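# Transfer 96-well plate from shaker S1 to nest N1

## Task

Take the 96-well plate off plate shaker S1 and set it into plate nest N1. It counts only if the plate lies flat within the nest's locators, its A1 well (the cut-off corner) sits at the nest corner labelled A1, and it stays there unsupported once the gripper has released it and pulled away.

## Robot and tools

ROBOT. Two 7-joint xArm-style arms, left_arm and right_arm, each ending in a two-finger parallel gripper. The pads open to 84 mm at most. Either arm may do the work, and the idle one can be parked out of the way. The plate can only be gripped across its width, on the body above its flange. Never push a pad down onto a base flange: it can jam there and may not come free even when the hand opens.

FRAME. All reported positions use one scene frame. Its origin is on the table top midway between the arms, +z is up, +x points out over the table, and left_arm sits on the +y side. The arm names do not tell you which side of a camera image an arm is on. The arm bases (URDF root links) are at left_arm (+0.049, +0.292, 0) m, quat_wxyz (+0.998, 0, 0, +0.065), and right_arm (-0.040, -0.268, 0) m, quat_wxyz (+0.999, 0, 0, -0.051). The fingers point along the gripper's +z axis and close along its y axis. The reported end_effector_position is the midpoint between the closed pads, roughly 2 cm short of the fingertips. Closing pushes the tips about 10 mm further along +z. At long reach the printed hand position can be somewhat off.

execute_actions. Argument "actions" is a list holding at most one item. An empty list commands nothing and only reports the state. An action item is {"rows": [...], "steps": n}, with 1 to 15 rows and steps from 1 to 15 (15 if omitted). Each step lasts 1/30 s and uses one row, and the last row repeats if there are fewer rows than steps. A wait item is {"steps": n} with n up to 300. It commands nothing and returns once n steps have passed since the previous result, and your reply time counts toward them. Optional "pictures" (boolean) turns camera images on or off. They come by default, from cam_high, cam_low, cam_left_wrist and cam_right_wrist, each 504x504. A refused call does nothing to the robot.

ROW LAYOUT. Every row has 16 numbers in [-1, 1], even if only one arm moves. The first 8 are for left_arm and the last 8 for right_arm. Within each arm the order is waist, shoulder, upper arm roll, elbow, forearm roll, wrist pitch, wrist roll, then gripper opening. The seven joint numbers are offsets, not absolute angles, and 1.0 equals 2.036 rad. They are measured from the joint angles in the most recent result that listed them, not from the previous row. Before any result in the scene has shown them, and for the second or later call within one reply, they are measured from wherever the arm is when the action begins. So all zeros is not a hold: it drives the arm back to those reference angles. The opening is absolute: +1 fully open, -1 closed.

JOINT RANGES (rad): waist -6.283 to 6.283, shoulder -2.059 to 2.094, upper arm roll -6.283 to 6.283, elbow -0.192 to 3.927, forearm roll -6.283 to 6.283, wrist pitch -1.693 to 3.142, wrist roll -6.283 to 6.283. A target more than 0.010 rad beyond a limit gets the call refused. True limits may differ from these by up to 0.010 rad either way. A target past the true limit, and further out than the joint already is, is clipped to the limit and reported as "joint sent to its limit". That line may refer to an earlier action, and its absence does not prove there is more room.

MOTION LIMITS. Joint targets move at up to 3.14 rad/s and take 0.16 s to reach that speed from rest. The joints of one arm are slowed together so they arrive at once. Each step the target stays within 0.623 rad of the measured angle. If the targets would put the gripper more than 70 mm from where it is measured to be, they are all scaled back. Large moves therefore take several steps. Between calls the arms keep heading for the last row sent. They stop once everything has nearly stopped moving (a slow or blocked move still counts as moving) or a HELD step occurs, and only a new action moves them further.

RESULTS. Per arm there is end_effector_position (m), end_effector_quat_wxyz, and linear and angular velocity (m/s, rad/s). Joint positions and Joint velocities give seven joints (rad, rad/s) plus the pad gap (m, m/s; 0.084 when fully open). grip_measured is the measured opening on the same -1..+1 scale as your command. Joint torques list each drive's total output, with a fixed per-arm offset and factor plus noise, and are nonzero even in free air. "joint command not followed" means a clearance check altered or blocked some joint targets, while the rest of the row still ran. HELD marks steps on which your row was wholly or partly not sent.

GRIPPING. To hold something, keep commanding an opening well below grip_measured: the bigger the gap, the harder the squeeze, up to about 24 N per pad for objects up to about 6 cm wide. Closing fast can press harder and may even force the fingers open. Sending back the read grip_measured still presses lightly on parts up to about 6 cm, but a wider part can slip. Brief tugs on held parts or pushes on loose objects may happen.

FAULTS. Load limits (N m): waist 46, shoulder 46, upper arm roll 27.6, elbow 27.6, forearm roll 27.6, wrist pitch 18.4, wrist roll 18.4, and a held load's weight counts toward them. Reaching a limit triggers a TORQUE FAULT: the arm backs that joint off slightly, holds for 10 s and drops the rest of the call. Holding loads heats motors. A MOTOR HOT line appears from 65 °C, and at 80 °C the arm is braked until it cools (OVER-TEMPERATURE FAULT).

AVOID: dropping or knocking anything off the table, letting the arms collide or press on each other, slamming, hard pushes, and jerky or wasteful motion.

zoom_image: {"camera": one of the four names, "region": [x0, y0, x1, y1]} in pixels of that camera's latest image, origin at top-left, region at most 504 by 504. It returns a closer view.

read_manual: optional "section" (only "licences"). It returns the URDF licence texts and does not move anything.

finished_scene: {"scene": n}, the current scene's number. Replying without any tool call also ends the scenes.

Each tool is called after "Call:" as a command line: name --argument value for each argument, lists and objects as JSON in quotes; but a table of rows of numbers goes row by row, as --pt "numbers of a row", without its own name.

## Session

Call:
execute_actions --actions '[]'

Scene clock: 0.00 s of 8400.00 s.
left_arm: end_effector_position=(+0.4431, +0.3418, +0.2472) grip_measured=+1.00 end_effector_quat_wxyz=(-0.001, +0.998, +0.061, -0.005) end_effector_velocity=(+0.000, -0.000, -0.000) end_effector_angular_velocity=(+0.000, +0.000, -0.001) | right_arm: end_effector_position=(+0.2327, -0.0548, +0.3765) grip_measured=+1.00 end_effector_quat_wxyz=(+0.680, -0.602, -0.394, +0.138) end_effector_velocity=(-0.000, +0.000, +0.000) end_effector_angular_velocity=(+0.000, +0.000, +0.001)
Joint positions: left_arm=[-0.003 -0.25  -0.002  0.914  0.002  1.173  0.003  0.084] | right_arm=[ 0.89   0.126 -0.836  1.102  1.082  2.262 -1.168  0.084]
Joint velocities: left_arm=[ 0.     0.001 -0.001  0.     0.    -0.     0.     0.   ] | right_arm=[ 0.001 -0.     0.     0.     0.     0.     0.    -0.   ]
Joint torques (N m, as the arm reports them, + toward a larger angle): no reading
Motor temperatures (°C, as the motors report them): left_arm=[27 31 32 30 27 31 34] | right_arm=[27 27 29 30 29 33 31]

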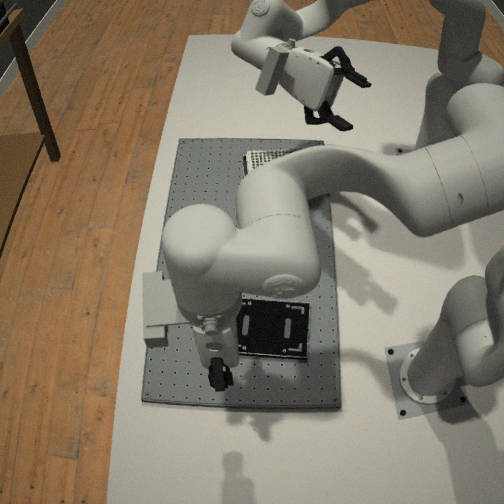

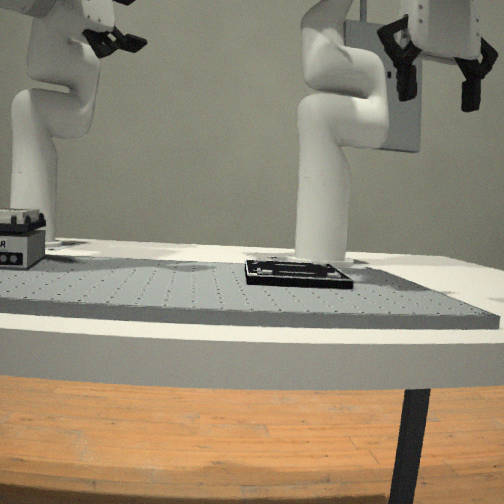

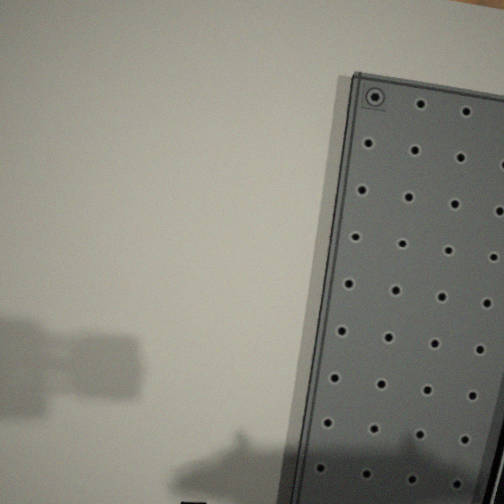

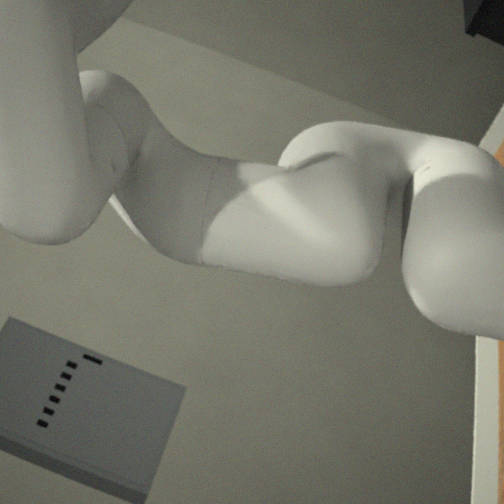

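Call:
execute_actions --actions '[{"rows": [[0.6385,0,0,0,0,0,0,1, -0.3454,-0.3101,0.4106,-0.1235,-0.5314,-0.4450,0.6153,1]], "steps": 15}]' --pictures false

Call:
execute_actions --actions '[{"steps": 40}]'

Scene clock: 1.43 s of 8400.00 s.
left_arm: end_effector_position=(+0.3716, +0.5239, +0.2472) grip_measured=+1.00 end_effector_quat_wxyz=(+0.001, +0.952, +0.305, -0.005) end_effector_velocity=(-0.268, +0.373, -0.000) end_effector_angular_velocity=(+0.000, +0.001, +1.156) | right_arm: end_effector_position=(+0.2703, -0.2086, +0.2906) grip_measured=+1.00 end_effector_quat_wxyz=(-0.097, +0.988, +0.105, -0.058) end_effector_velocity=(+0.199, -0.346, +0.024) end_effector_angular_velocity=(-2.233, -0.973, -2.097)
Joint positions: left_arm=[ 0.494 -0.25  -0.001  0.914  0.002  1.173  0.003  0.084] | right_arm=[ 0.242 -0.459 -0.076  0.869  0.157  1.452 -0.165  0.084]
Joint velocities: left_arm=[ 1.158  0.    -0.003 -0.    -0.     0.    -0.     0.   ] | right_arm=[-0.588 -0.465  0.811 -0.217 -1.674 -1.017  2.524  0.   ]
Joint torques (N m, as the arm reports them, + toward a larger angle): left_arm=[ -0.24 -11.03   0.79  18.53  -0.1   -1.36  -0.33] | right_arm=[ 0.37 -7.68 -1.13 23.69  2.25 -0.9  -1.43]
Motor temperatures (°C, as the motors report them): left_arm=[27 31 32 31 27 31 34] | right_arm=[27 27 29 30 29 33 31]
Steps of this call (steps 1 to 28: nothing new was sent; steps 29 to 43: all 15 steps of this action). Readings (joint positions):
29: left_arm=[-0.002 -0.250 -0.002 0.914 0.002 1.173 0.003] | right_arm=[0.889 0.126 -0.835 1.101 1.081 2.261 -1.167]
30: left_arm=[0.005 -0.250 -0.004 0.914 0.002 1.173 0.003] | right_arm=[0.882 0.119 -0.826 1.098 1.073 2.253 -1.159]
32: left_arm=[0.060 -0.250 -0.011 0.914 0.001 1.173 0.003] | right_arm=[0.822 0.062 -0.760 1.072 1.012 2.190 -1.096]
36: left_arm=[0.223 -0.250 -0.001 0.914 0.002 1.173 0.003] | right_arm=[0.531 -0.212 -0.470 0.967 0.710 1.890 -0.796]
43: the state above

Scene clock: 2.77 s of 8400.00 s.
left_arm: end_effector_position=(+0.1066, +0.6849, +0.2472) grip_measured=+1.00 end_effector_quat_wxyz=(+0.002, +0.758, +0.652, -0.004) end_effector_velocity=(-0.001, +0.000, -0.000) end_effector_angular_velocity=(-0.000, -0.000, +0.002) | right_arm: end_effector_position=(+0.2902, -0.2400, +0.2997) grip_measured=+1.00 end_effector_quat_wxyz=(+0.000, +1.000, +0.000, -0.001) end_effector_velocity=(+0.000, -0.001, +0.000) end_effector_angular_velocity=(-0.001, -0.000, -0.001)
Joint positions: left_arm=[ 1.297 -0.25  -0.002  0.914  0.002  1.173  0.003  0.084] | right_arm=[ 0.187 -0.505  0.     0.85   0.     1.356  0.084  0.084]
Joint velocities: left_arm=[ 0.001  0.     0.    -0.    -0.    -0.    -0.     0.   ] | right_arm=[-0.002 -0.     0.    -0.    -0.001 -0.    -0.    -0.   ]
Joint torques (N m, as the arm reports them, + toward a larger angle): left_arm=[ -0.59 -11.1    0.47  18.69  -0.14  -1.31  -0.13] | right_arm=[-0.85 -9.67  0.11 22.84 -0.29 -1.86 -0.51]
Motor temperatures (°C, as the motors report them): left_arm=[27 31 32 32 27 31 34] | right_arm=[27 27 29 31 29 33 31]
Steps of this call (steps 1 to 40: the robot went on to your last target). Readings (joint positions):
1: left_arm=[0.533 -0.250 -0.001 0.914 0.002 1.173 0.003] | right_arm=[0.225 -0.473 -0.051 0.863 0.106 1.421 -0.087]
2: left_arm=[0.571 -0.250 -0.001 0.914 0.002 1.173 0.003] | right_arm=[0.211 -0.485 -0.032 0.858 0.067 1.397 -0.024]
4: left_arm=[0.649 -0.250 -0.001 0.914 0.002 1.173 0.003] | right_arm=[0.195 -0.498 -0.011 0.853 0.023 1.370 0.047]
8: left_arm=[0.803 -0.250 -0.002 0.914 0.002 1.173 0.003] | right_arm=[0.189 -0.502 -0.002 0.850 0.004 1.359 0.079]
40: the state above

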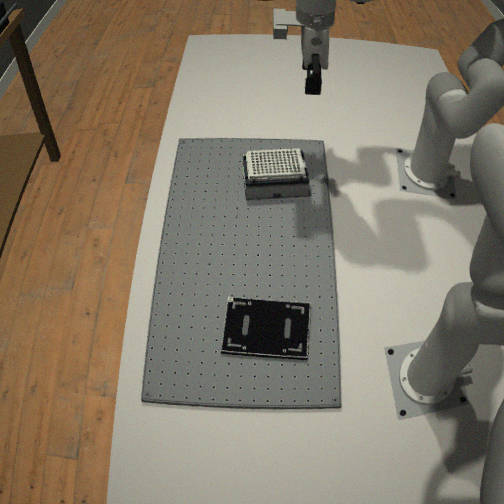

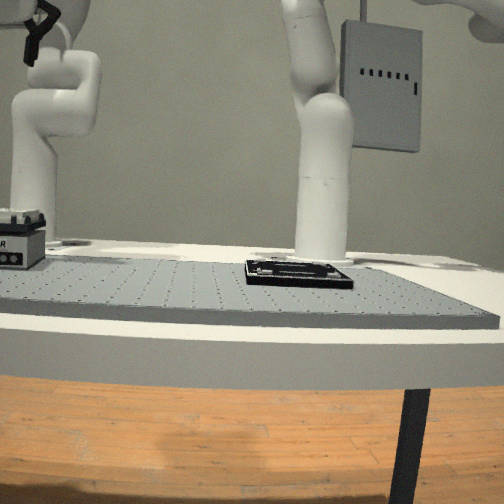

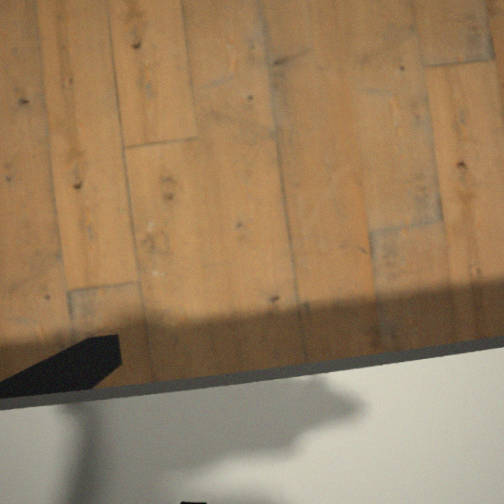

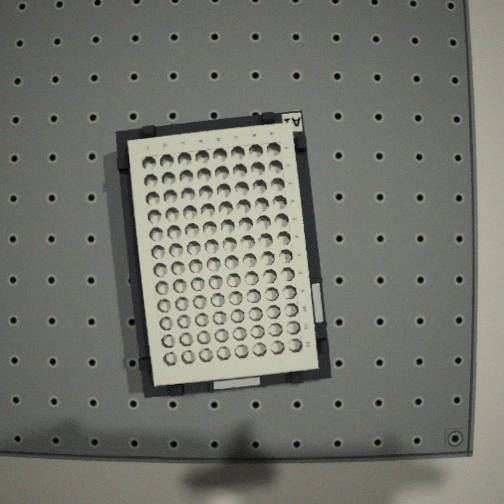

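Call:
execute_actions --actions '[{"rows": [[0,0,0,0,0,0,0,1, 0.0499,0.1814,0,-0.0432,0,-0.2250,-0.0002,1]], "steps": 15}]' --pictures false

Call:
execute_actions --actions '[{"steps": 15}]'

Scene clock: 4.77 s of 8400.00 s.
left_arm: end_effector_position=(+0.1066, +0.6849, +0.2472) grip_measured=+1.00 end_effector_quat_wxyz=(+0.002, +0.758, +0.652, -0.004) end_effector_velocity=(-0.000, +0.000, +0.000) end_effector_angular_velocity=(+0.000, -0.000, +0.001) | right_arm: end_effector_position=(+0.3543, -0.1938, +0.1601) grip_measured=+1.00 end_effector_quat_wxyz=(+0.001, +0.999, +0.051, -0.005) end_effector_velocity=(+0.040, +0.014, -0.020) end_effector_angular_velocity=(+0.022, -0.106, +0.016)
Joint positions: left_arm=[ 1.297 -0.25  -0.002  0.914  0.002  1.173  0.003  0.084] | right_arm=[ 0.287 -0.14   0.002  0.76   0.     0.911  0.084  0.084]
Joint velocities: left_arm=[ 0.    -0.001  0.001  0.    -0.     0.     0.001 -0.   ] | right_arm=[ 0.032  0.091 -0.016  0.006 -0.001 -0.193  0.     0.   ]
Joint torques (N m, as the arm reports them, + toward a larger angle): left_arm=[ -0.56 -10.46   0.24  18.57   0.16  -1.34  -0.2 ] | right_arm=[ -3.8  -21.68  -1.67  25.43  -0.6   -1.34  -0.51]
Motor temperatures (°C, as the motors report them): left_arm=[27 31 32 32 27 31 34] | right_arm=[27 27 29 32 29 33 31]
Steps of this call (steps 1 to 15: the robot went on to your last target; steps 16 to 45: nothing new was sent; steps 46 to 60: all 15 steps of this action). Readings (joint positions):
46: left_arm=[1.297 -0.250 -0.002 0.914 0.002 1.173 0.003] | right_arm=[0.187 -0.505 0.000 0.850 0.000 1.355 0.084]
47: left_arm=[1.297 -0.250 -0.002 0.914 0.002 1.173 0.003] | right_arm=[0.188 -0.500 -0.000 0.849 0.000 1.347 0.084]
49: left_arm=[1.297 -0.250 -0.002 0.914 0.002 1.173 0.003] | right_arm=[0.201 -0.457 -0.001 0.842 0.000 1.286 0.084]
53: left_arm=[1.297 -0.250 -0.002 0.914 0.002 1.173 0.003] | right_arm=[0.240 -0.311 0.001 0.803 0.000 1.117 0.084]
60: the state above

Scene clock: 5.27 s of 8400.00 s.
left_arm: end_effector_position=(+0.1066, +0.6849, +0.2472) grip_measured=+1.00 end_effector_quat_wxyz=(+0.002, +0.758, +0.652, -0.004) end_effector_velocity=(+0.000, -0.000, -0.000) end_effector_angular_velocity=(-0.000, +0.000, -0.001) | right_arm: end_effector_position=(+0.3579, -0.1931, +0.1603) grip_measured=+1.00 end_effector_quat_wxyz=(-0.000, +0.999, +0.051, +0.000) end_effector_velocity=(-0.001, +0.000, -0.002) end_effector_angular_velocity=(-0.001, +0.003, +0.001)
Joint positions: left_arm=[ 1.297 -0.25  -0.002  0.914  0.002  1.173  0.003  0.084] | right_arm=[ 0.288 -0.136  0.     0.762  0.     0.898  0.084  0.084]
Joint velocities: left_arm=[ 0.     0.    -0.001  0.    -0.    -0.     0.     0.   ] | right_arm=[ 0.     0.003  0.    -0.001 -0.    -0.    -0.    -0.   ]
Joint torques (N m, as the arm reports them, + toward a larger angle): left_arm=[ -0.47 -10.59   0.66  18.79   0.15  -1.29  -0.24] | right_arm=[ -2.78 -15.7   -0.01  21.25  -0.93  -1.59  -0.55]
Motor temperatures (°C, as the motors report them): left_arm=[27 32 32 32 27 31 34] | right_arm=[27 27 29 32 29 33 31]
Steps of this call (steps 1 to 15: the robot went on to your last target). Readings (joint positions):
1: left_arm=[1.297 -0.250 -0.002 0.914 0.002 1.173 0.003] | right_arm=[0.287 -0.138 0.001 0.761 0.000 0.906 0.084]
2: left_arm=[1.297 -0.250 -0.002 0.914 0.002 1.173 0.003] | right_arm=[0.287 -0.139 0.000 0.763 0.000 0.903 0.084]
4: left_arm=[1.297 -0.250 -0.002 0.914 0.002 1.173 0.003] | right_arm=[0.287 -0.139 -0.000 0.764 0.000 0.900 0.084]
8: left_arm=[1.297 -0.250 -0.002 0.914 0.002 1.173 0.003] | right_arm=[0.288 -0.138 0.000 0.763 0.000 0.899 0.084]
15: the state above

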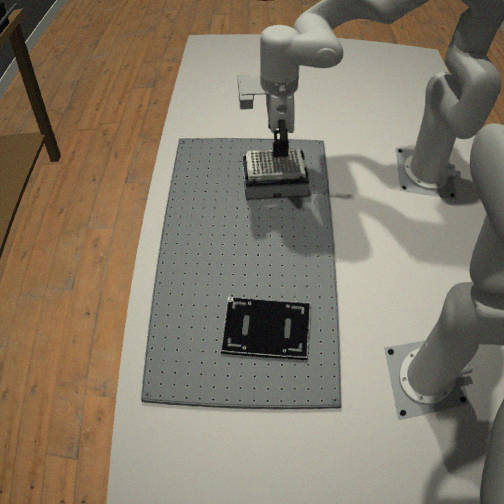

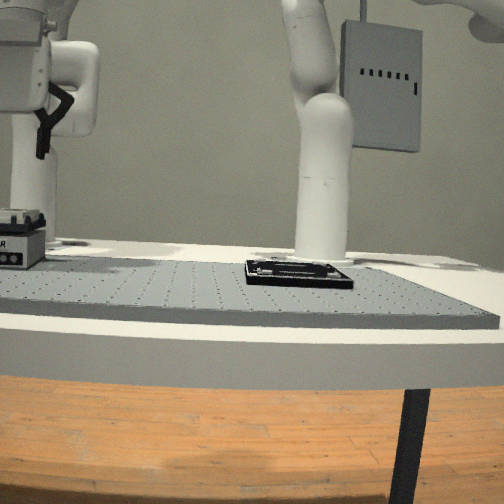

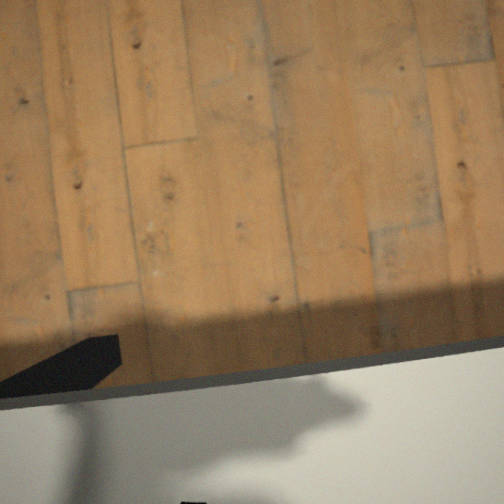

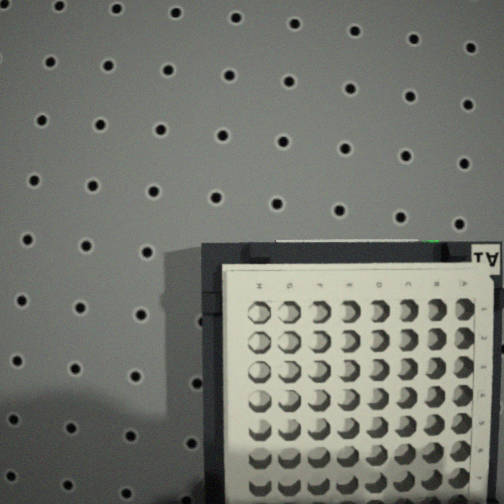

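Call:
execute_actions --actions '[{"rows": [[0,0,0,0,0,0,0,1, -0.0018,0.0462,0,-0.0310,0,-0.0772,-0.0018,1]], "steps": 13}]' --pictures false

Call:
execute_actions --actions '[{"steps": 6}]' --pictures false

Call:
execute_actions --actions '[{"rows": [[0,0,0,0,0,0,0,1, 0,0.0257,0,-0.0101,0,-0.0359,0,1]], "steps": 15}]'

Scene clock: 6.33 s of 8400.00 s.
left_arm: end_effector_position=(+0.1066, +0.6849, +0.2472) grip_measured=+1.00 end_effector_quat_wxyz=(+0.002, +0.758, +0.652, -0.004) end_effector_velocity=(-0.000, +0.000, +0.001) end_effector_angular_velocity=(+0.002, -0.000, -0.001) | right_arm: end_effector_position=(+0.3590, -0.1944, +0.1114) grip_measured=+1.00 end_effector_quat_wxyz=(-0.000, +0.999, +0.051, +0.001) end_effector_velocity=(+0.003, +0.000, +0.002) end_effector_angular_velocity=(+0.002, -0.013, -0.001)
Joint positions: left_arm=[ 1.297 -0.25  -0.002  0.914  0.002  1.173  0.003  0.084] | right_arm=[ 0.284 -0.044  0.     0.701  0.     0.742  0.08   0.084]
Joint velocities: left_arm=[-0.    -0.001  0.     0.     0.    -0.001  0.002 -0.   ] | right_arm=[-0.001 -0.003 -0.    -0.002 -0.    -0.012 -0.    -0.   ]
Joint torques (N m, as the arm reports them, + toward a larger angle): left_arm=[ -0.47 -10.99   0.58  18.82  -0.07  -1.39  -0.3 ] | right_arm=[ -1.23 -16.89  -0.5   19.16  -0.46  -1.58  -0.4 ]
Motor temperatures (°C, as the motors report them): left_arm=[27 32 32 33 27 31 34] | right_arm=[27 27 29 32 29 33 31]
Steps of this call (steps 1 to 15: the robot went on to your last target; steps 16 to 19: nothing new was sent; steps 20 to 32: all 13 steps of this action). Readings (joint positions):
20: left_arm=[1.297 -0.250 -0.002 0.914 0.002 1.173 0.003] | right_arm=[0.288 -0.136 0.000 0.762 0.000 0.897 0.084]
21: left_arm=[1.297 -0.250 -0.002 0.914 0.002 1.173 0.003] | right_arm=[0.288 -0.132 0.000 0.760 0.000 0.889 0.084]
23: left_arm=[1.297 -0.250 -0.002 0.914 0.002 1.173 0.003] | right_arm=[0.287 -0.102 0.000 0.742 0.000 0.831 0.082]
27: left_arm=[1.297 -0.250 -0.002 0.914 0.002 1.173 0.003] | right_arm=[0.285 -0.043 0.000 0.697 0.000 0.754 0.081]
32: the state above

Scene clock: 6.53 s of 8400.00 s.
left_arm: end_effector_position=(+0.1066, +0.6849, +0.2472) grip_measured=+1.00 end_effector_quat_wxyz=(+0.002, +0.758, +0.652, -0.004) end_effector_velocity=(-0.000, +0.000, +0.000) end_effector_angular_velocity=(+0.001, -0.000, +0.002) | right_arm: end_effector_position=(+0.3584, -0.1945, +0.1106) grip_measured=+1.00 end_effector_quat_wxyz=(-0.000, +0.999, +0.051, +0.000) end_effector_velocity=(-0.001, -0.001, -0.002) end_effector_angular_velocity=(-0.001, +0.005, -0.002)
Joint positions: left_arm=[ 1.297 -0.25  -0.002  0.914  0.002  1.173  0.003  0.084] | right_arm=[ 0.284 -0.043  0.     0.7    0.     0.741  0.08   0.084]
Joint velocities: left_arm=[ 0.    -0.001  0.001 -0.     0.    -0.    -0.001  0.   ] | right_arm=[-0.001  0.003 -0.001 -0.003  0.    -0.001  0.     0.   ]
Joint torques (N m, as the arm reports them, + toward a larger angle): left_arm=[ -0.62 -10.56   0.78  18.71   0.08  -1.25  -0.27] | right_arm=[ -1.63 -17.3   -0.14  20.72  -0.66  -1.38  -0.47]
Motor temperatures (°C, as the motors report them): left_arm=[27 32 32 33 27 31 34] | right_arm=[27 27 29 33 29 33 31]
Steps of this call (steps 1 to 6: the robot went on to your last target). Readings (joint positions):
1: left_arm=[1.297 -0.250 -0.002 0.914 0.002 1.173 0.003] | right_arm=[0.284 -0.044 0.000 0.701 0.000 0.742 0.080]
2: left_arm=[1.297 -0.250 -0.002 0.914 0.002 1.173 0.003] | right_arm=[0.284 -0.043 0.000 0.700 0.000 0.741 0.080]
4: left_arm=[1.297 -0.250 -0.002 0.914 0.002 1.173 0.003] | right_arm=[0.284 -0.043 0.000 0.700 0.000 0.741 0.080]
6: the state above

Scene clock: 7.03 s of 8400.00 s.
left_arm: end_effector_position=(+0.1066, +0.6849, +0.2472) grip_measured=+1.00 end_effector_quat_wxyz=(+0.002, +0.758, +0.652, -0.004) end_effector_velocity=(-0.000, +0.000, +0.000) end_effector_angular_velocity=(+0.000, -0.000, -0.001) | right_arm: end_effector_position=(+0.3587, -0.1945, +0.0879) grip_measured=+1.00 end_effector_quat_wxyz=(-0.000, +0.999, +0.051, +0.001) end_effector_velocity=(-0.000, +0.000, -0.001) end_effector_angular_velocity=(-0.000, +0.001, +0.000)
Joint positions: left_arm=[ 1.297 -0.25  -0.002  0.914  0.002  1.173  0.003  0.084] | right_arm=[0.284 0.009 0.    0.679 0.    0.668 0.08  0.084]
Joint velocities: left_arm=[ 0.    -0.     0.     0.    -0.     0.     0.001  0.   ] | right_arm=[-0.     0.002  0.    -0.001  0.    -0.002 -0.     0.   ]
Joint torques (N m, as the arm reports them, + toward a larger angle): left_arm=[ -0.55 -10.8    0.28  18.59   0.09  -1.28  -0.21] | right_arm=[ -1.22 -17.62   0.2   19.39  -0.5   -1.44  -0.07]
Motor temperatures (°C, as the motors report them): left_arm=[27 32 32 33 27 31 34] | right_arm=[27 27 29 33 29 33 31]
Steps of this call (steps 1 to 15: all 15 steps of this action). Readings (joint positions):
1: left_arm=[1.297 -0.250 -0.002 0.914 0.002 1.173 0.003] | right_arm=[0.284 -0.042 0.000 0.699 0.000 0.741 0.080]
2: left_arm=[1.297 -0.250 -0.002 0.914 0.002 1.173 0.003] | right_arm=[0.284 -0.039 0.000 0.698 0.000 0.733 0.080]
4: left_arm=[1.297 -0.250 -0.002 0.914 0.002 1.173 0.003] | right_arm=[0.284 -0.014 0.000 0.690 0.000 0.697 0.080]
8: left_arm=[1.297 -0.250 -0.002 0.914 0.002 1.173 0.003] | right_arm=[0.284 0.010 0.000 0.678 0.000 0.672 0.080]
15: the state above

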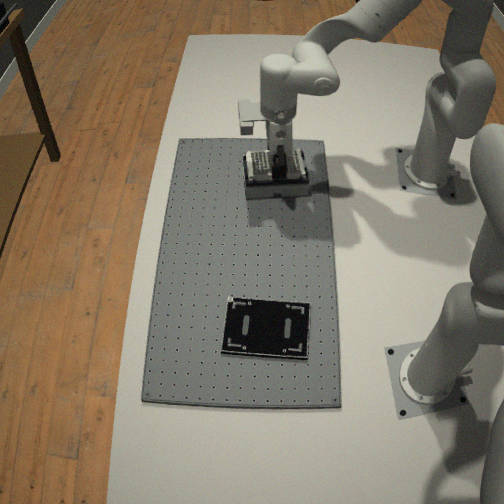

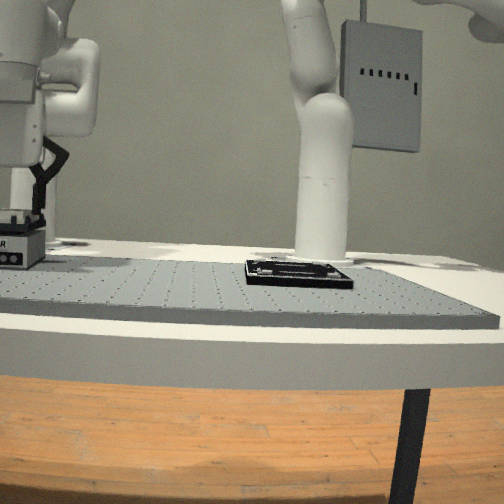

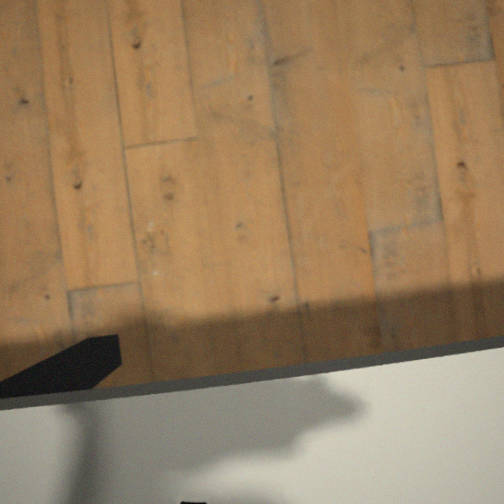

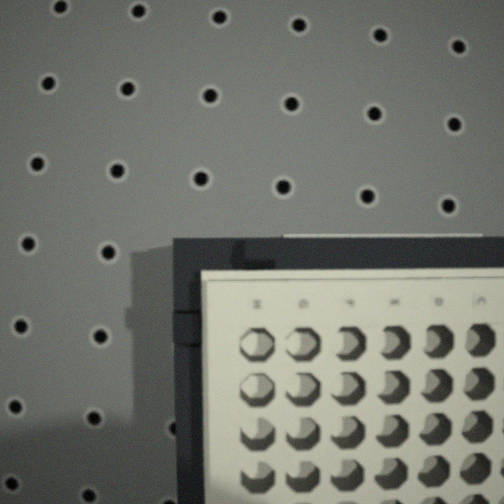

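Call:
execute_actions --actions '[{"rows": [[0,0,0,0,0,0,0,1, 0,0.0023,0,-0.0009,0,-0.0031,0,1],[0,0,0,0,0,0,0,1, 0,0.0023,0,-0.0009,0,-0.0031,0,1],[0,0,0,0,0,0,0,1, 0,0.0023,0,-0.0009,0,-0.0031,0,1],[0,0,0,0,0,0,0,1, 0,0.0023,0,-0.0009,0,-0.0031,0,1],[0,0,0,0,0,0,0,1, 0,0.0023,0,-0.0009,0,-0.0031,0,0.8],[0,0,0,0,0,0,0,1, 0,0.0023,0,-0.0009,0,-0.0031,0,0.5],[0,0,0,0,0,0,0,1, 0,0.0023,0,-0.0009,0,-0.0031,0,0],[0,0,0,0,0,0,0,1, 0,0.0023,0,-0.0009,0,-0.0031,0,-0.5],[0,0,0,0,0,0,0,1, 0,0.0023,0,-0.0009,0,-0.0031,0,-1]], "steps": 15}]' --pictures false

Call:
execute_actions --actions '[{"rows": [[0,0,0,0,0,0,0,1, 0,-0.004,0,0.0015,0,0.0055,0,-1],[0,0,0,0,0,0,0,1, 0,-0.008,0,0.003,0,0.011,0,-1],[0,0,0,0,0,0,0,1, 0,-0.012,0,0.0045,0,0.0165,0,-1],[0,0,0,0,0,0,0,1, 0,-0.016,0,0.006,0,0.022,0,-1],[0,0,0,0,0,0,0,1, 0,-0.020,0,0.0078,0,0.0278,0,-1],[0,0,0,0,0,0,0,1, 0,-0.024,0,0.0094,0,0.0334,0,-1],[0,0,0,0,0,0,0,1, 0,-0.028,0,0.011,0,0.039,0,-1],[0,0,0,0,0,0,0,1, 0,-0.028,0,0.011,0,0.039,0,-1],[0,0,0,0,0,0,0,1, 0,-0.0742,0,0.042,0,0.1162,0,-1]], "steps": 15}]' --pictures false

Call:
execute_actions --actions '[{"steps": 15}]'

Scene clock: 8.80 s of 8400.00 s.
left_arm: end_effector_position=(+0.1066, +0.6849, +0.2472) grip_measured=+1.00 end_effector_quat_wxyz=(+0.002, +0.758, +0.652, -0.004) end_effector_velocity=(-0.000, +0.000, +0.000) end_effector_angular_velocity=(+0.001, +0.000, +0.000) | right_arm: end_effector_position=(+0.3588, -0.1949, +0.0861) grip_measured=+0.93 end_effector_quat_wxyz=(-0.000, +0.999, +0.051, +0.001) end_effector_velocity=(-0.000, +0.000, -0.000) end_effector_angular_velocity=(-0.000, -0.000, +0.001)
Joint positions: left_arm=[ 1.297 -0.25  -0.002  0.914  0.002  1.173  0.003  0.084] | right_arm=[ 0.284  0.013 -0.     0.678 -0.     0.662  0.08   0.082]
Joint velocities: left_arm=[ 0.    -0.001  0.    -0.     0.    -0.     0.    -0.   ] | right_arm=[ 0.     0.001  0.001 -0.    -0.    -0.001  0.001  0.   ]
Joint torques (N m, as the arm reports them, + toward a larger angle): left_arm=[ -0.35 -10.89   0.7   18.66  -0.1   -1.34  -0.26] | right_arm=[  0.51 -15.96   2.04  18.07   0.42  -1.93  -0.12]
Motor temperatures (°C, as the motors report them): left_arm=[27 32 32 34 27 31 34] | right_arm=[27 27 29 33 29 33 31]
Steps of this call (steps 1 to 15: the robot went on to your last target; steps 16 to 38: nothing new was sent; steps 39 to 53: all 15 steps of this action). Readings (joint positions):
39: left_arm=[1.297 -0.250 -0.002 0.914 0.002 1.173 0.003] | right_arm=[0.284 0.010 0.000 0.679 0.000 0.668 0.080]
40: left_arm=[1.297 -0.250 -0.002 0.914 0.002 1.173 0.003] | right_arm=[0.284 0.010 0.000 0.679 0.000 0.666 0.080]
42: left_arm=[1.297 -0.250 -0.002 0.914 0.002 1.173 0.003] | right_arm=[0.284 0.013 0.000 0.678 0.000 0.664 0.080]
46: left_arm=[1.297 -0.250 -0.002 0.914 0.002 1.173 0.003] | right_arm=[0.284 0.013 -0.001 0.678 -0.000 0.663 0.080]
53: the state above

Scene clock: 9.30 s of 8400.00 s.
left_arm: end_effector_position=(+0.1066, +0.6849, +0.2472) grip_measured=+1.00 end_effector_quat_wxyz=(+0.002, +0.758, +0.652, -0.004) end_effector_velocity=(+0.000, +0.000, -0.000) end_effector_angular_velocity=(+0.001, -0.000, -0.001) | right_arm: end_effector_position=(+0.3623, -0.1941, +0.1596) grip_measured=+0.93 end_effector_quat_wxyz=(-0.001, +0.999, +0.051, +0.007) end_effector_velocity=(+0.027, +0.001, +0.149) end_effector_angular_velocity=(+0.024, -0.125, -0.010)
Joint positions: left_arm=[ 1.297 -0.25  -0.002  0.914  0.002  1.173  0.003  0.084] | right_arm=[ 0.284 -0.132 -0.     0.761  0.     0.878  0.08   0.082]
Joint velocities: left_arm=[-0.     0.001 -0.001  0.    -0.    -0.001  0.    -0.   ] | right_arm=[-0.004 -0.242 -0.006  0.189 -0.     0.304 -0.    -0.   ]
Joint torques (N m, as the arm reports them, + toward a larger angle): left_arm=[ -0.51 -11.18   0.51  18.58  -0.01  -1.33  -0.16] | right_arm=[-0.93 -4.7   0.38 10.77 -0.96 -1.61 -0.51]
Motor temperatures (°C, as the motors report them): left_arm=[27 32 32 34 27 31 34] | right_arm=[27 27 29 33 29 33 31]
Steps of this call (steps 1 to 15: all 15 steps of this action). Readings (joint positions):
1: left_arm=[1.297 -0.250 -0.002 0.914 0.002 1.173 0.003] | right_arm=[0.284 0.013 -0.000 0.678 -0.000 0.663 0.080]
2: left_arm=[1.297 -0.250 -0.002 0.914 0.002 1.173 0.003] | right_arm=[0.284 0.012 -0.000 0.678 -0.000 0.666 0.080]
4: left_arm=[1.297 -0.250 -0.002 0.914 0.002 1.173 0.003] | right_arm=[0.284 0.003 -0.000 0.681 -0.000 0.679 0.080]
8: left_arm=[1.297 -0.250 -0.002 0.914 0.002 1.173 0.003] | right_arm=[0.285 -0.028 0.001 0.694 0.001 0.720 0.080]
15: the state above

Scene clock: 9.80 s of 8400.00 s.
left_arm: end_effector_position=(+0.1066, +0.6849, +0.2472) grip_measured=+1.00 end_effector_quat_wxyz=(+0.002, +0.758, +0.652, -0.004) end_effector_velocity=(-0.000, +0.000, -0.000) end_effector_angular_velocity=(-0.001, +0.000, -0.001) | right_arm: end_effector_position=(+0.3585, -0.1950, +0.1610) grip_measured=+0.93 end_effector_quat_wxyz=(-0.000, +0.999, +0.051, +0.001) end_effector_velocity=(+0.001, -0.000, +0.001) end_effector_angular_velocity=(-0.000, -0.003, +0.000)
Joint positions: left_arm=[ 1.297 -0.25  -0.002  0.914  0.002  1.173  0.003  0.084] | right_arm=[ 0.284 -0.137 -0.     0.763 -0.     0.899  0.08   0.082]
Joint velocities: left_arm=[-0.     0.001  0.     0.     0.    -0.     0.001  0.   ] | right_arm=[ 0.    -0.002 -0.     0.001 -0.001  0.    -0.    -0.   ]
Joint torques (N m, as the arm reports them, + toward a larger angle): left_arm=[ -0.53 -10.67   0.62  18.76  -0.11  -1.42  -0.18] | right_arm=[ -2.24 -15.29   0.25  21.95  -0.11  -1.86  -0.87]
Motor temperatures (°C, as the motors report them): left_arm=[27 32 32 34 27 31 34] | right_arm=[27 27 29 33 29 33 31]
Steps of this call (steps 1 to 15: the robot went on to your last target). Readings (joint positions):
1: left_arm=[1.297 -0.250 -0.002 0.914 0.002 1.173 0.003] | right_arm=[0.284 -0.137 -0.000 0.765 0.000 0.886 0.080]
2: left_arm=[1.297 -0.250 -0.002 0.914 0.002 1.173 0.003] | right_arm=[0.284 -0.138 -0.000 0.765 0.000 0.891 0.080]
4: left_arm=[1.297 -0.250 -0.002 0.914 0.002 1.173 0.003] | right_arm=[0.284 -0.137 -0.000 0.762 -0.000 0.897 0.080]
8: left_arm=[1.297 -0.250 -0.002 0.914 0.002 1.173 0.003] | right_arm=[0.284 -0.136 -0.000 0.762 -0.000 0.899 0.080]
15: the state above

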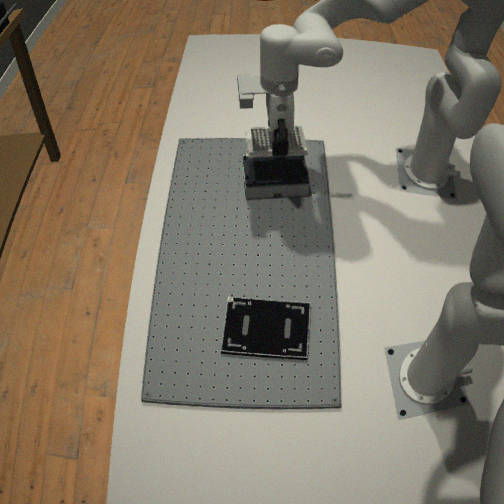

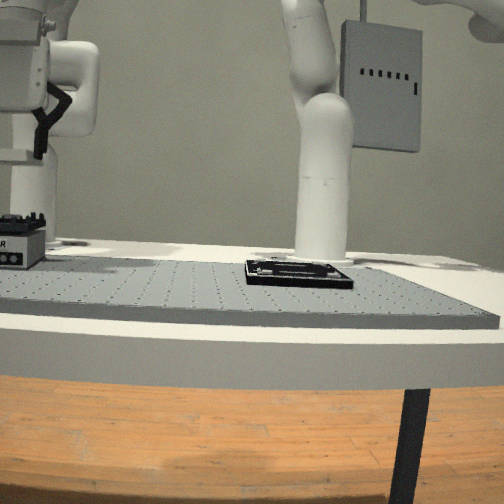

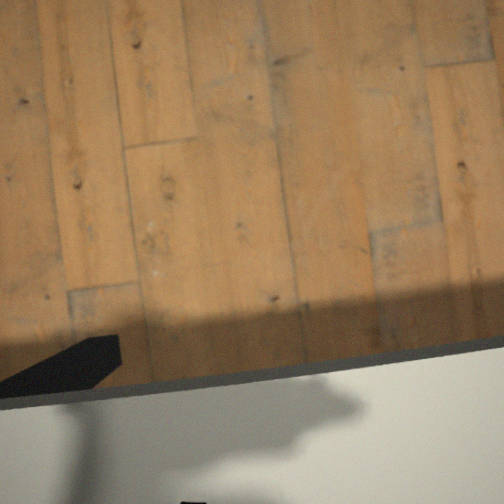

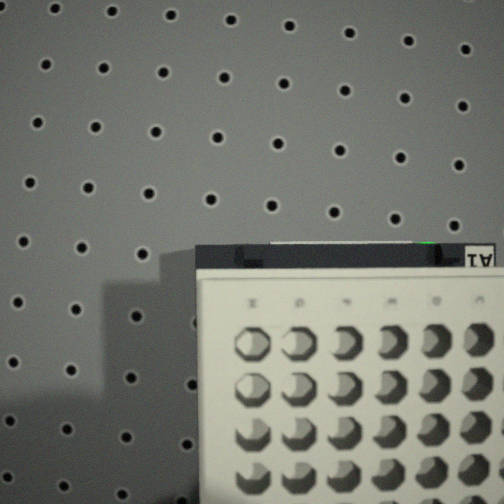

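Call:
execute_actions --actions '[{"rows": [[0,0,0,0,0,0,0,1, 0.3206,0.3082,0,0.4309,0,0.1232,0.4149,-1]], "steps": 15}]' --pictures false

Call:
execute_actions --actions '[{"steps": 35}]'

Call:
zoom_image --camera "cam_high" --region '[190, 230, 340, 380]'

Scene clock: 11.37 s of 8400.00 s.
left_arm: end_effector_position=(+0.1066, +0.6849, +0.2472) grip_measured=+1.00 end_effector_quat_wxyz=(+0.002, +0.758, +0.652, -0.004) end_effector_velocity=(-0.000, +0.000, +0.000) end_effector_angular_velocity=(+0.001, -0.000, +0.001) | right_arm: end_effector_position=(+0.3950, +0.0012, +0.1668) grip_measured=+0.93 end_effector_quat_wxyz=(+0.011, +1.000, +0.012, -0.018) end_effector_velocity=(+0.036, +0.460, +0.062) end_effector_angular_velocity=(+0.029, -0.133, -0.308)
Joint positions: left_arm=[ 1.297 -0.25  -0.002  0.914  0.002  1.173  0.003  0.084] | right_arm=[ 0.657  0.223 -0.     1.223 -0.     1.042  0.531  0.082]
Joint velocities: left_arm=[ 0.    -0.001  0.001  0.    -0.    -0.    -0.    -0.   ] | right_arm=[ 0.735  0.7   -0.007  1.107  0.     0.28   1.037  0.   ]
Joint torques (N m, as the arm reports them, + toward a larger angle): left_arm=[ -0.64 -11.11   0.47  18.56   0.02  -1.42  -0.18] | right_arm=[ -0.42 -23.96   0.78  21.32  -0.45  -1.26  -0.49]
Motor temperatures (°C, as the motors report them): left_arm=[27 32 32 34 27 31 34] | right_arm=[27 27 29 34 29 34 31]
Steps of this call (steps 1 to 15: the robot went on to your last target; steps 16 to 32: nothing new was sent; steps 33 to 47: all 15 steps of this action). Readings (joint positions):
33: left_arm=[1.297 -0.250 -0.002 0.914 0.002 1.173 0.003] | right_arm=[0.285 -0.137 -0.001 0.764 -0.000 0.899 0.081]
34: left_arm=[1.297 -0.250 -0.002 0.914 0.002 1.173 0.003] | right_arm=[0.291 -0.131 -0.003 0.771 -0.000 0.903 0.090]
36: left_arm=[1.297 -0.250 -0.002 0.914 0.002 1.173 0.003] | right_arm=[0.343 -0.078 -0.009 0.827 -0.000 0.925 0.145]
40: left_arm=[1.297 -0.250 -0.002 0.914 0.002 1.173 0.003] | right_arm=[0.476 0.050 0.000 0.964 -0.000 0.974 0.283]
47: the state above

Scene clock: 12.53 s of 8400.00 s.
left_arm: end_effector_position=(+0.1066, +0.6849, +0.2472) grip_measured=+1.00 end_effector_quat_wxyz=(+0.002, +0.758, +0.652, -0.004) end_effector_velocity=(+0.000, +0.000, +0.000) end_effector_angular_velocity=(+0.001, +0.000, -0.000) | right_arm: end_effector_position=(+0.3666, +0.1798, +0.1803) grip_measured=+0.93 end_effector_quat_wxyz=(-0.000, +0.999, -0.045, +0.000) end_effector_velocity=(-0.000, +0.000, -0.000) end_effector_angular_velocity=(-0.000, +0.000, +0.001)
Joint positions: left_arm=[ 1.297 -0.25  -0.002  0.914  0.002  1.173  0.003  0.084] | right_arm=[ 0.937  0.49  -0.001  1.64  -0.     1.15   0.925  0.082]
Joint velocities: left_arm=[ 0.    -0.    -0.001 -0.     0.    -0.    -0.    -0.   ] | right_arm=[ 0.     0.     0.001 -0.    -0.001  0.     0.    -0.   ]
Joint torques (N m, as the arm reports them, + toward a larger angle): left_arm=[ -0.59 -10.72   0.71  18.71   0.07  -1.3   -0.14] | right_arm=[ -1.38 -29.37  -0.42  22.82  -0.54  -1.8   -0.11]
Motor temperatures (°C, as the motors report them): left_arm=[27 32 32 34 27 31 34] | right_arm=[27 28 29 34 29 34 31]
Steps of this call (steps 1 to 30: the robot went on to your last target; steps 31 to 35: nothing new was sent). Readings (joint positions):
1: left_arm=[1.297 -0.250 -0.002 0.914 0.002 1.173 0.003] | right_arm=[0.681 0.246 -0.000 1.260 -0.000 1.052 0.565]
2: left_arm=[1.297 -0.250 -0.002 0.914 0.002 1.173 0.003] | right_arm=[0.706 0.269 -0.000 1.296 -0.000 1.061 0.600]
4: left_arm=[1.297 -0.250 -0.002 0.914 0.002 1.173 0.003] | right_arm=[0.754 0.316 -0.000 1.369 -0.000 1.080 0.668]
8: left_arm=[1.297 -0.250 -0.002 0.914 0.002 1.173 0.003] | right_arm=[0.850 0.407 -0.000 1.512 -0.000 1.116 0.803]
35: the state above
All arms were judged still, so your last target was given up. Only a new action makes them travel on or press farther. Fingers that are still opening or closing keep moving.

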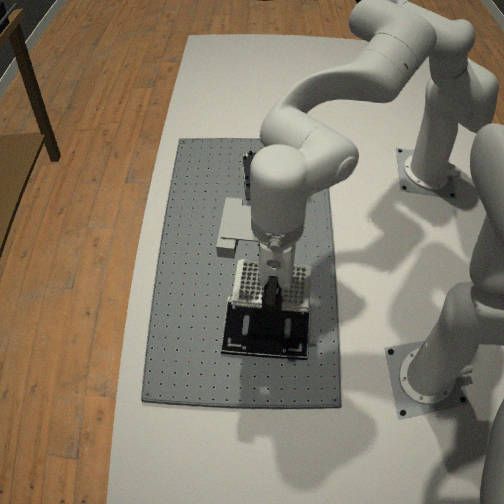

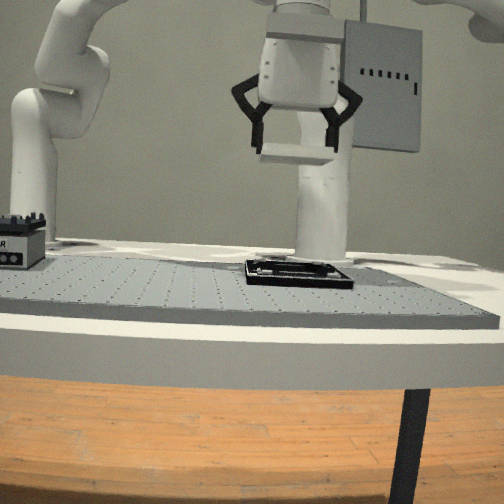

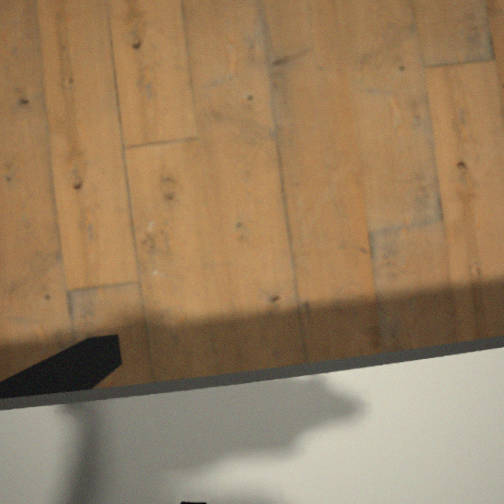

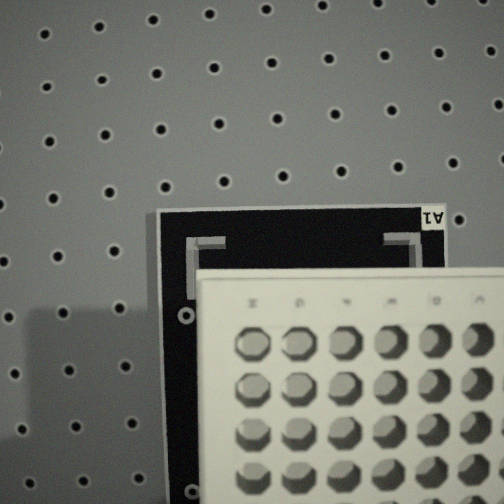

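Region (190, 230, 340, 380) of cam_high's 504x504 image, scaled by 3.360, with more detail than that image has.

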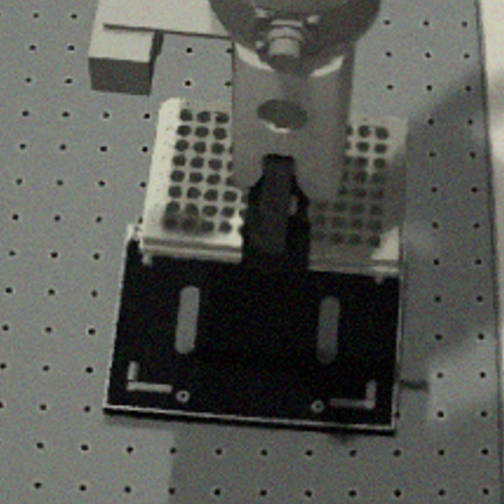

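Call:
execute_actions --actions '[{"rows": [[0,0,0,0,0,0,0,1, 0.0011,0.0782,0.0005,-0.0290,0,-0.1073,-0.0062,-1]], "steps": 15}]' --pictures false

Call:
execute_actions --actions '[{"steps": 12}]'

Call:
zoom_image --camera "cam_high" --region '[190, 230, 340, 380]'

Call:
zoom_image --camera "cam_low" --region '[210, 180, 380, 310]'

Scene clock: 14.90 s of 8400.00 s.
left_arm: end_effector_position=(+0.1066, +0.6849, +0.2472) grip_measured=+1.00 end_effector_quat_wxyz=(+0.002, +0.758, +0.652, -0.004) end_effector_velocity=(+0.000, -0.000, +0.000) end_effector_angular_velocity=(+0.000, +0.000, -0.000) | right_arm: end_effector_position=(+0.3743, +0.1911, +0.0788) grip_measured=+0.93 end_effector_quat_wxyz=(-0.003, +0.999, -0.038, +0.002) end_effector_velocity=(+0.011, +0.010, +0.022) end_effector_angular_velocity=(+0.041, -0.039, -0.001)
Joint positions: left_arm=[ 1.297 -0.25  -0.002  0.914  0.002  1.173  0.003  0.084] | right_arm=[ 0.939  0.645  0.     1.585 -0.     0.932  0.912  0.082]
Joint velocities: left_arm=[-0.    -0.001 -0.001 -0.     0.     0.001 -0.    -0.   ] | right_arm=[-0.001 -0.023 -0.002  0.015 -0.001 -0.018 -0.001 -0.   ]
Joint torques (N m, as the arm reports them, + toward a larger angle): left_arm=[ -0.6  -10.67   0.7   18.8   -0.18  -1.23  -0.15] | right_arm=[ -1.51 -27.88  -0.41  19.55  -0.6   -1.41  -0.16]
Motor temperatures (°C, as the motors report them): left_arm=[27 32 32 35 27 31 34] | right_arm=[27 28 29 35 29 34 31]
Steps of this call (steps 1 to 56: nothing new was sent; steps 57 to 71: all 15 steps of this action). Readings (joint positions):
57: left_arm=[1.297 -0.250 -0.002 0.914 0.002 1.173 0.003] | right_arm=[0.937 0.490 -0.000 1.640 -0.000 1.149 0.925]
58: left_arm=[1.297 -0.250 -0.002 0.914 0.002 1.173 0.003] | right_arm=[0.937 0.494 -0.000 1.639 -0.000 1.140 0.924]
60: left_arm=[1.297 -0.250 -0.002 0.914 0.002 1.173 0.003] | right_arm=[0.937 0.526 -0.000 1.631 -0.000 1.084 0.921]
64: left_arm=[1.297 -0.250 -0.002 0.914 0.002 1.173 0.003] | right_arm=[0.939 0.628 0.001 1.585 -0.000 0.970 0.914]
71: the state above

Scene clock: 15.30 s of 8400.00 s.
left_arm: end_effector_position=(+0.1066, +0.6849, +0.2472) grip_measured=+1.00 end_effector_quat_wxyz=(+0.002, +0.758, +0.652, -0.004) end_effector_velocity=(-0.000, -0.000, -0.000) end_effector_angular_velocity=(-0.001, -0.001, +0.001) | right_arm: end_effector_position=(+0.3730, +0.1899, +0.0756) grip_measured=+0.93 end_effector_quat_wxyz=(-0.001, +0.999, -0.037, +0.000) end_effector_velocity=(-0.001, +0.000, -0.001) end_effector_angular_velocity=(-0.001, +0.002, +0.000)
Joint positions: left_arm=[ 1.297 -0.25  -0.002  0.914  0.002  1.173  0.003  0.084] | right_arm=[ 0.939  0.649  0.     1.581 -0.     0.931  0.912  0.082]
Joint velocities: left_arm=[-0.     0.     0.001  0.    -0.     0.001  0.     0.   ] | right_arm=[ 0.001  0.001  0.    -0.001  0.001 -0.    -0.    -0.   ]
Joint torques (N m, as the arm reports them, + toward a larger angle): left_arm=[ -0.46 -10.76   0.52  18.53  -0.16  -1.29  -0.21] | right_arm=[ -1.03 -30.9   -0.55  22.22  -1.07  -1.68  -0.45]
Motor temperatures (°C, as the motors report them): left_arm=[27 32 32 35 27 31 34] | right_arm=[27 28 29 35 29 34 31]
Steps of this call (steps 1 to 12: the robot went on to your last target). Readings (joint positions):
1: left_arm=[1.297 -0.250 -0.002 0.914 0.002 1.173 0.003] | right_arm=[0.939 0.645 0.000 1.585 -0.000 0.931 0.912]
2: left_arm=[1.297 -0.250 -0.002 0.914 0.002 1.173 0.003] | right_arm=[0.939 0.646 0.000 1.584 -0.000 0.931 0.912]
4: left_arm=[1.297 -0.250 -0.002 0.914 0.002 1.173 0.003] | right_arm=[0.939 0.647 0.000 1.582 -0.000 0.931 0.912]
8: left_arm=[1.297 -0.250 -0.002 0.914 0.002 1.173 0.003] | right_arm=[0.939 0.649 0.001 1.581 -0.000 0.931 0.912]
12: the state above

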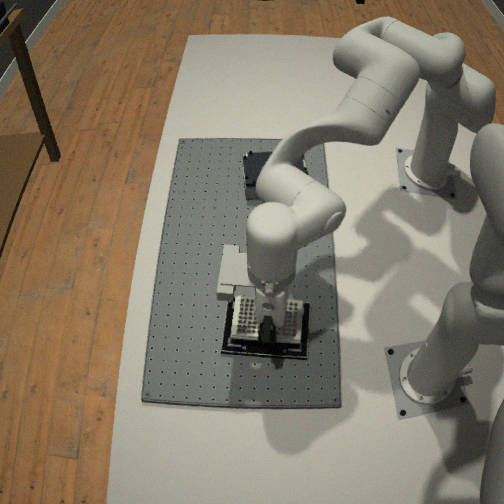

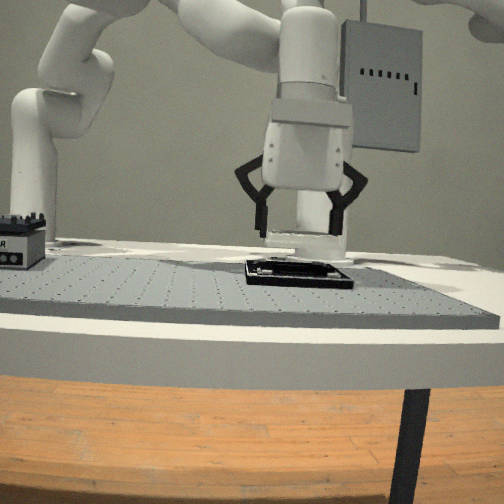

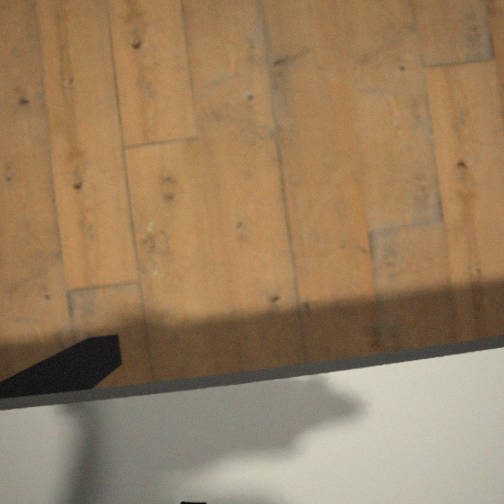

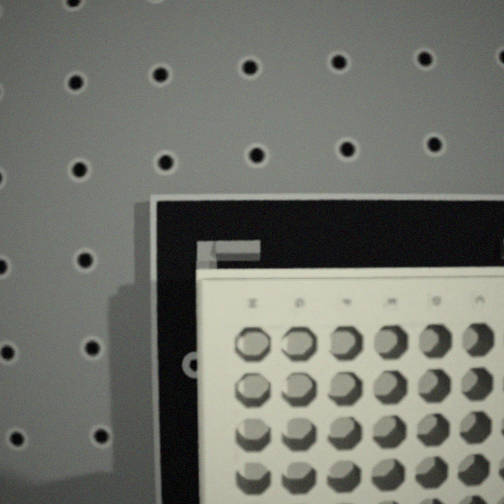

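Region (190, 230, 340, 380) of cam_high's 504x504 image, scaled by 3.360, with more detail than that image has.

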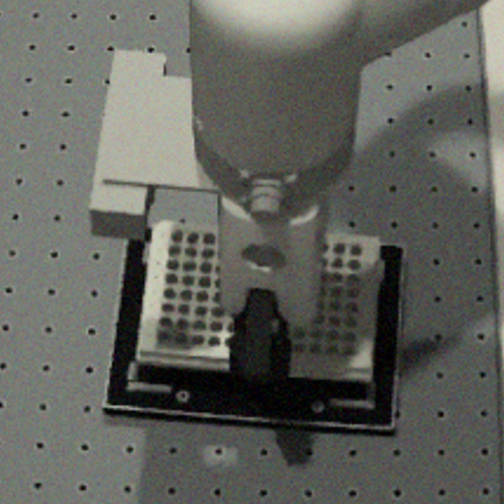

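Region (210, 180, 380, 310) of cam_low's 504x504 image, scaled by 2.965, with more detail than that image has; it fills the top 385 rows of this view, and the rest is white.

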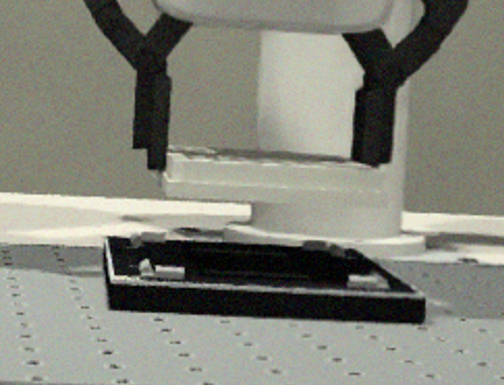

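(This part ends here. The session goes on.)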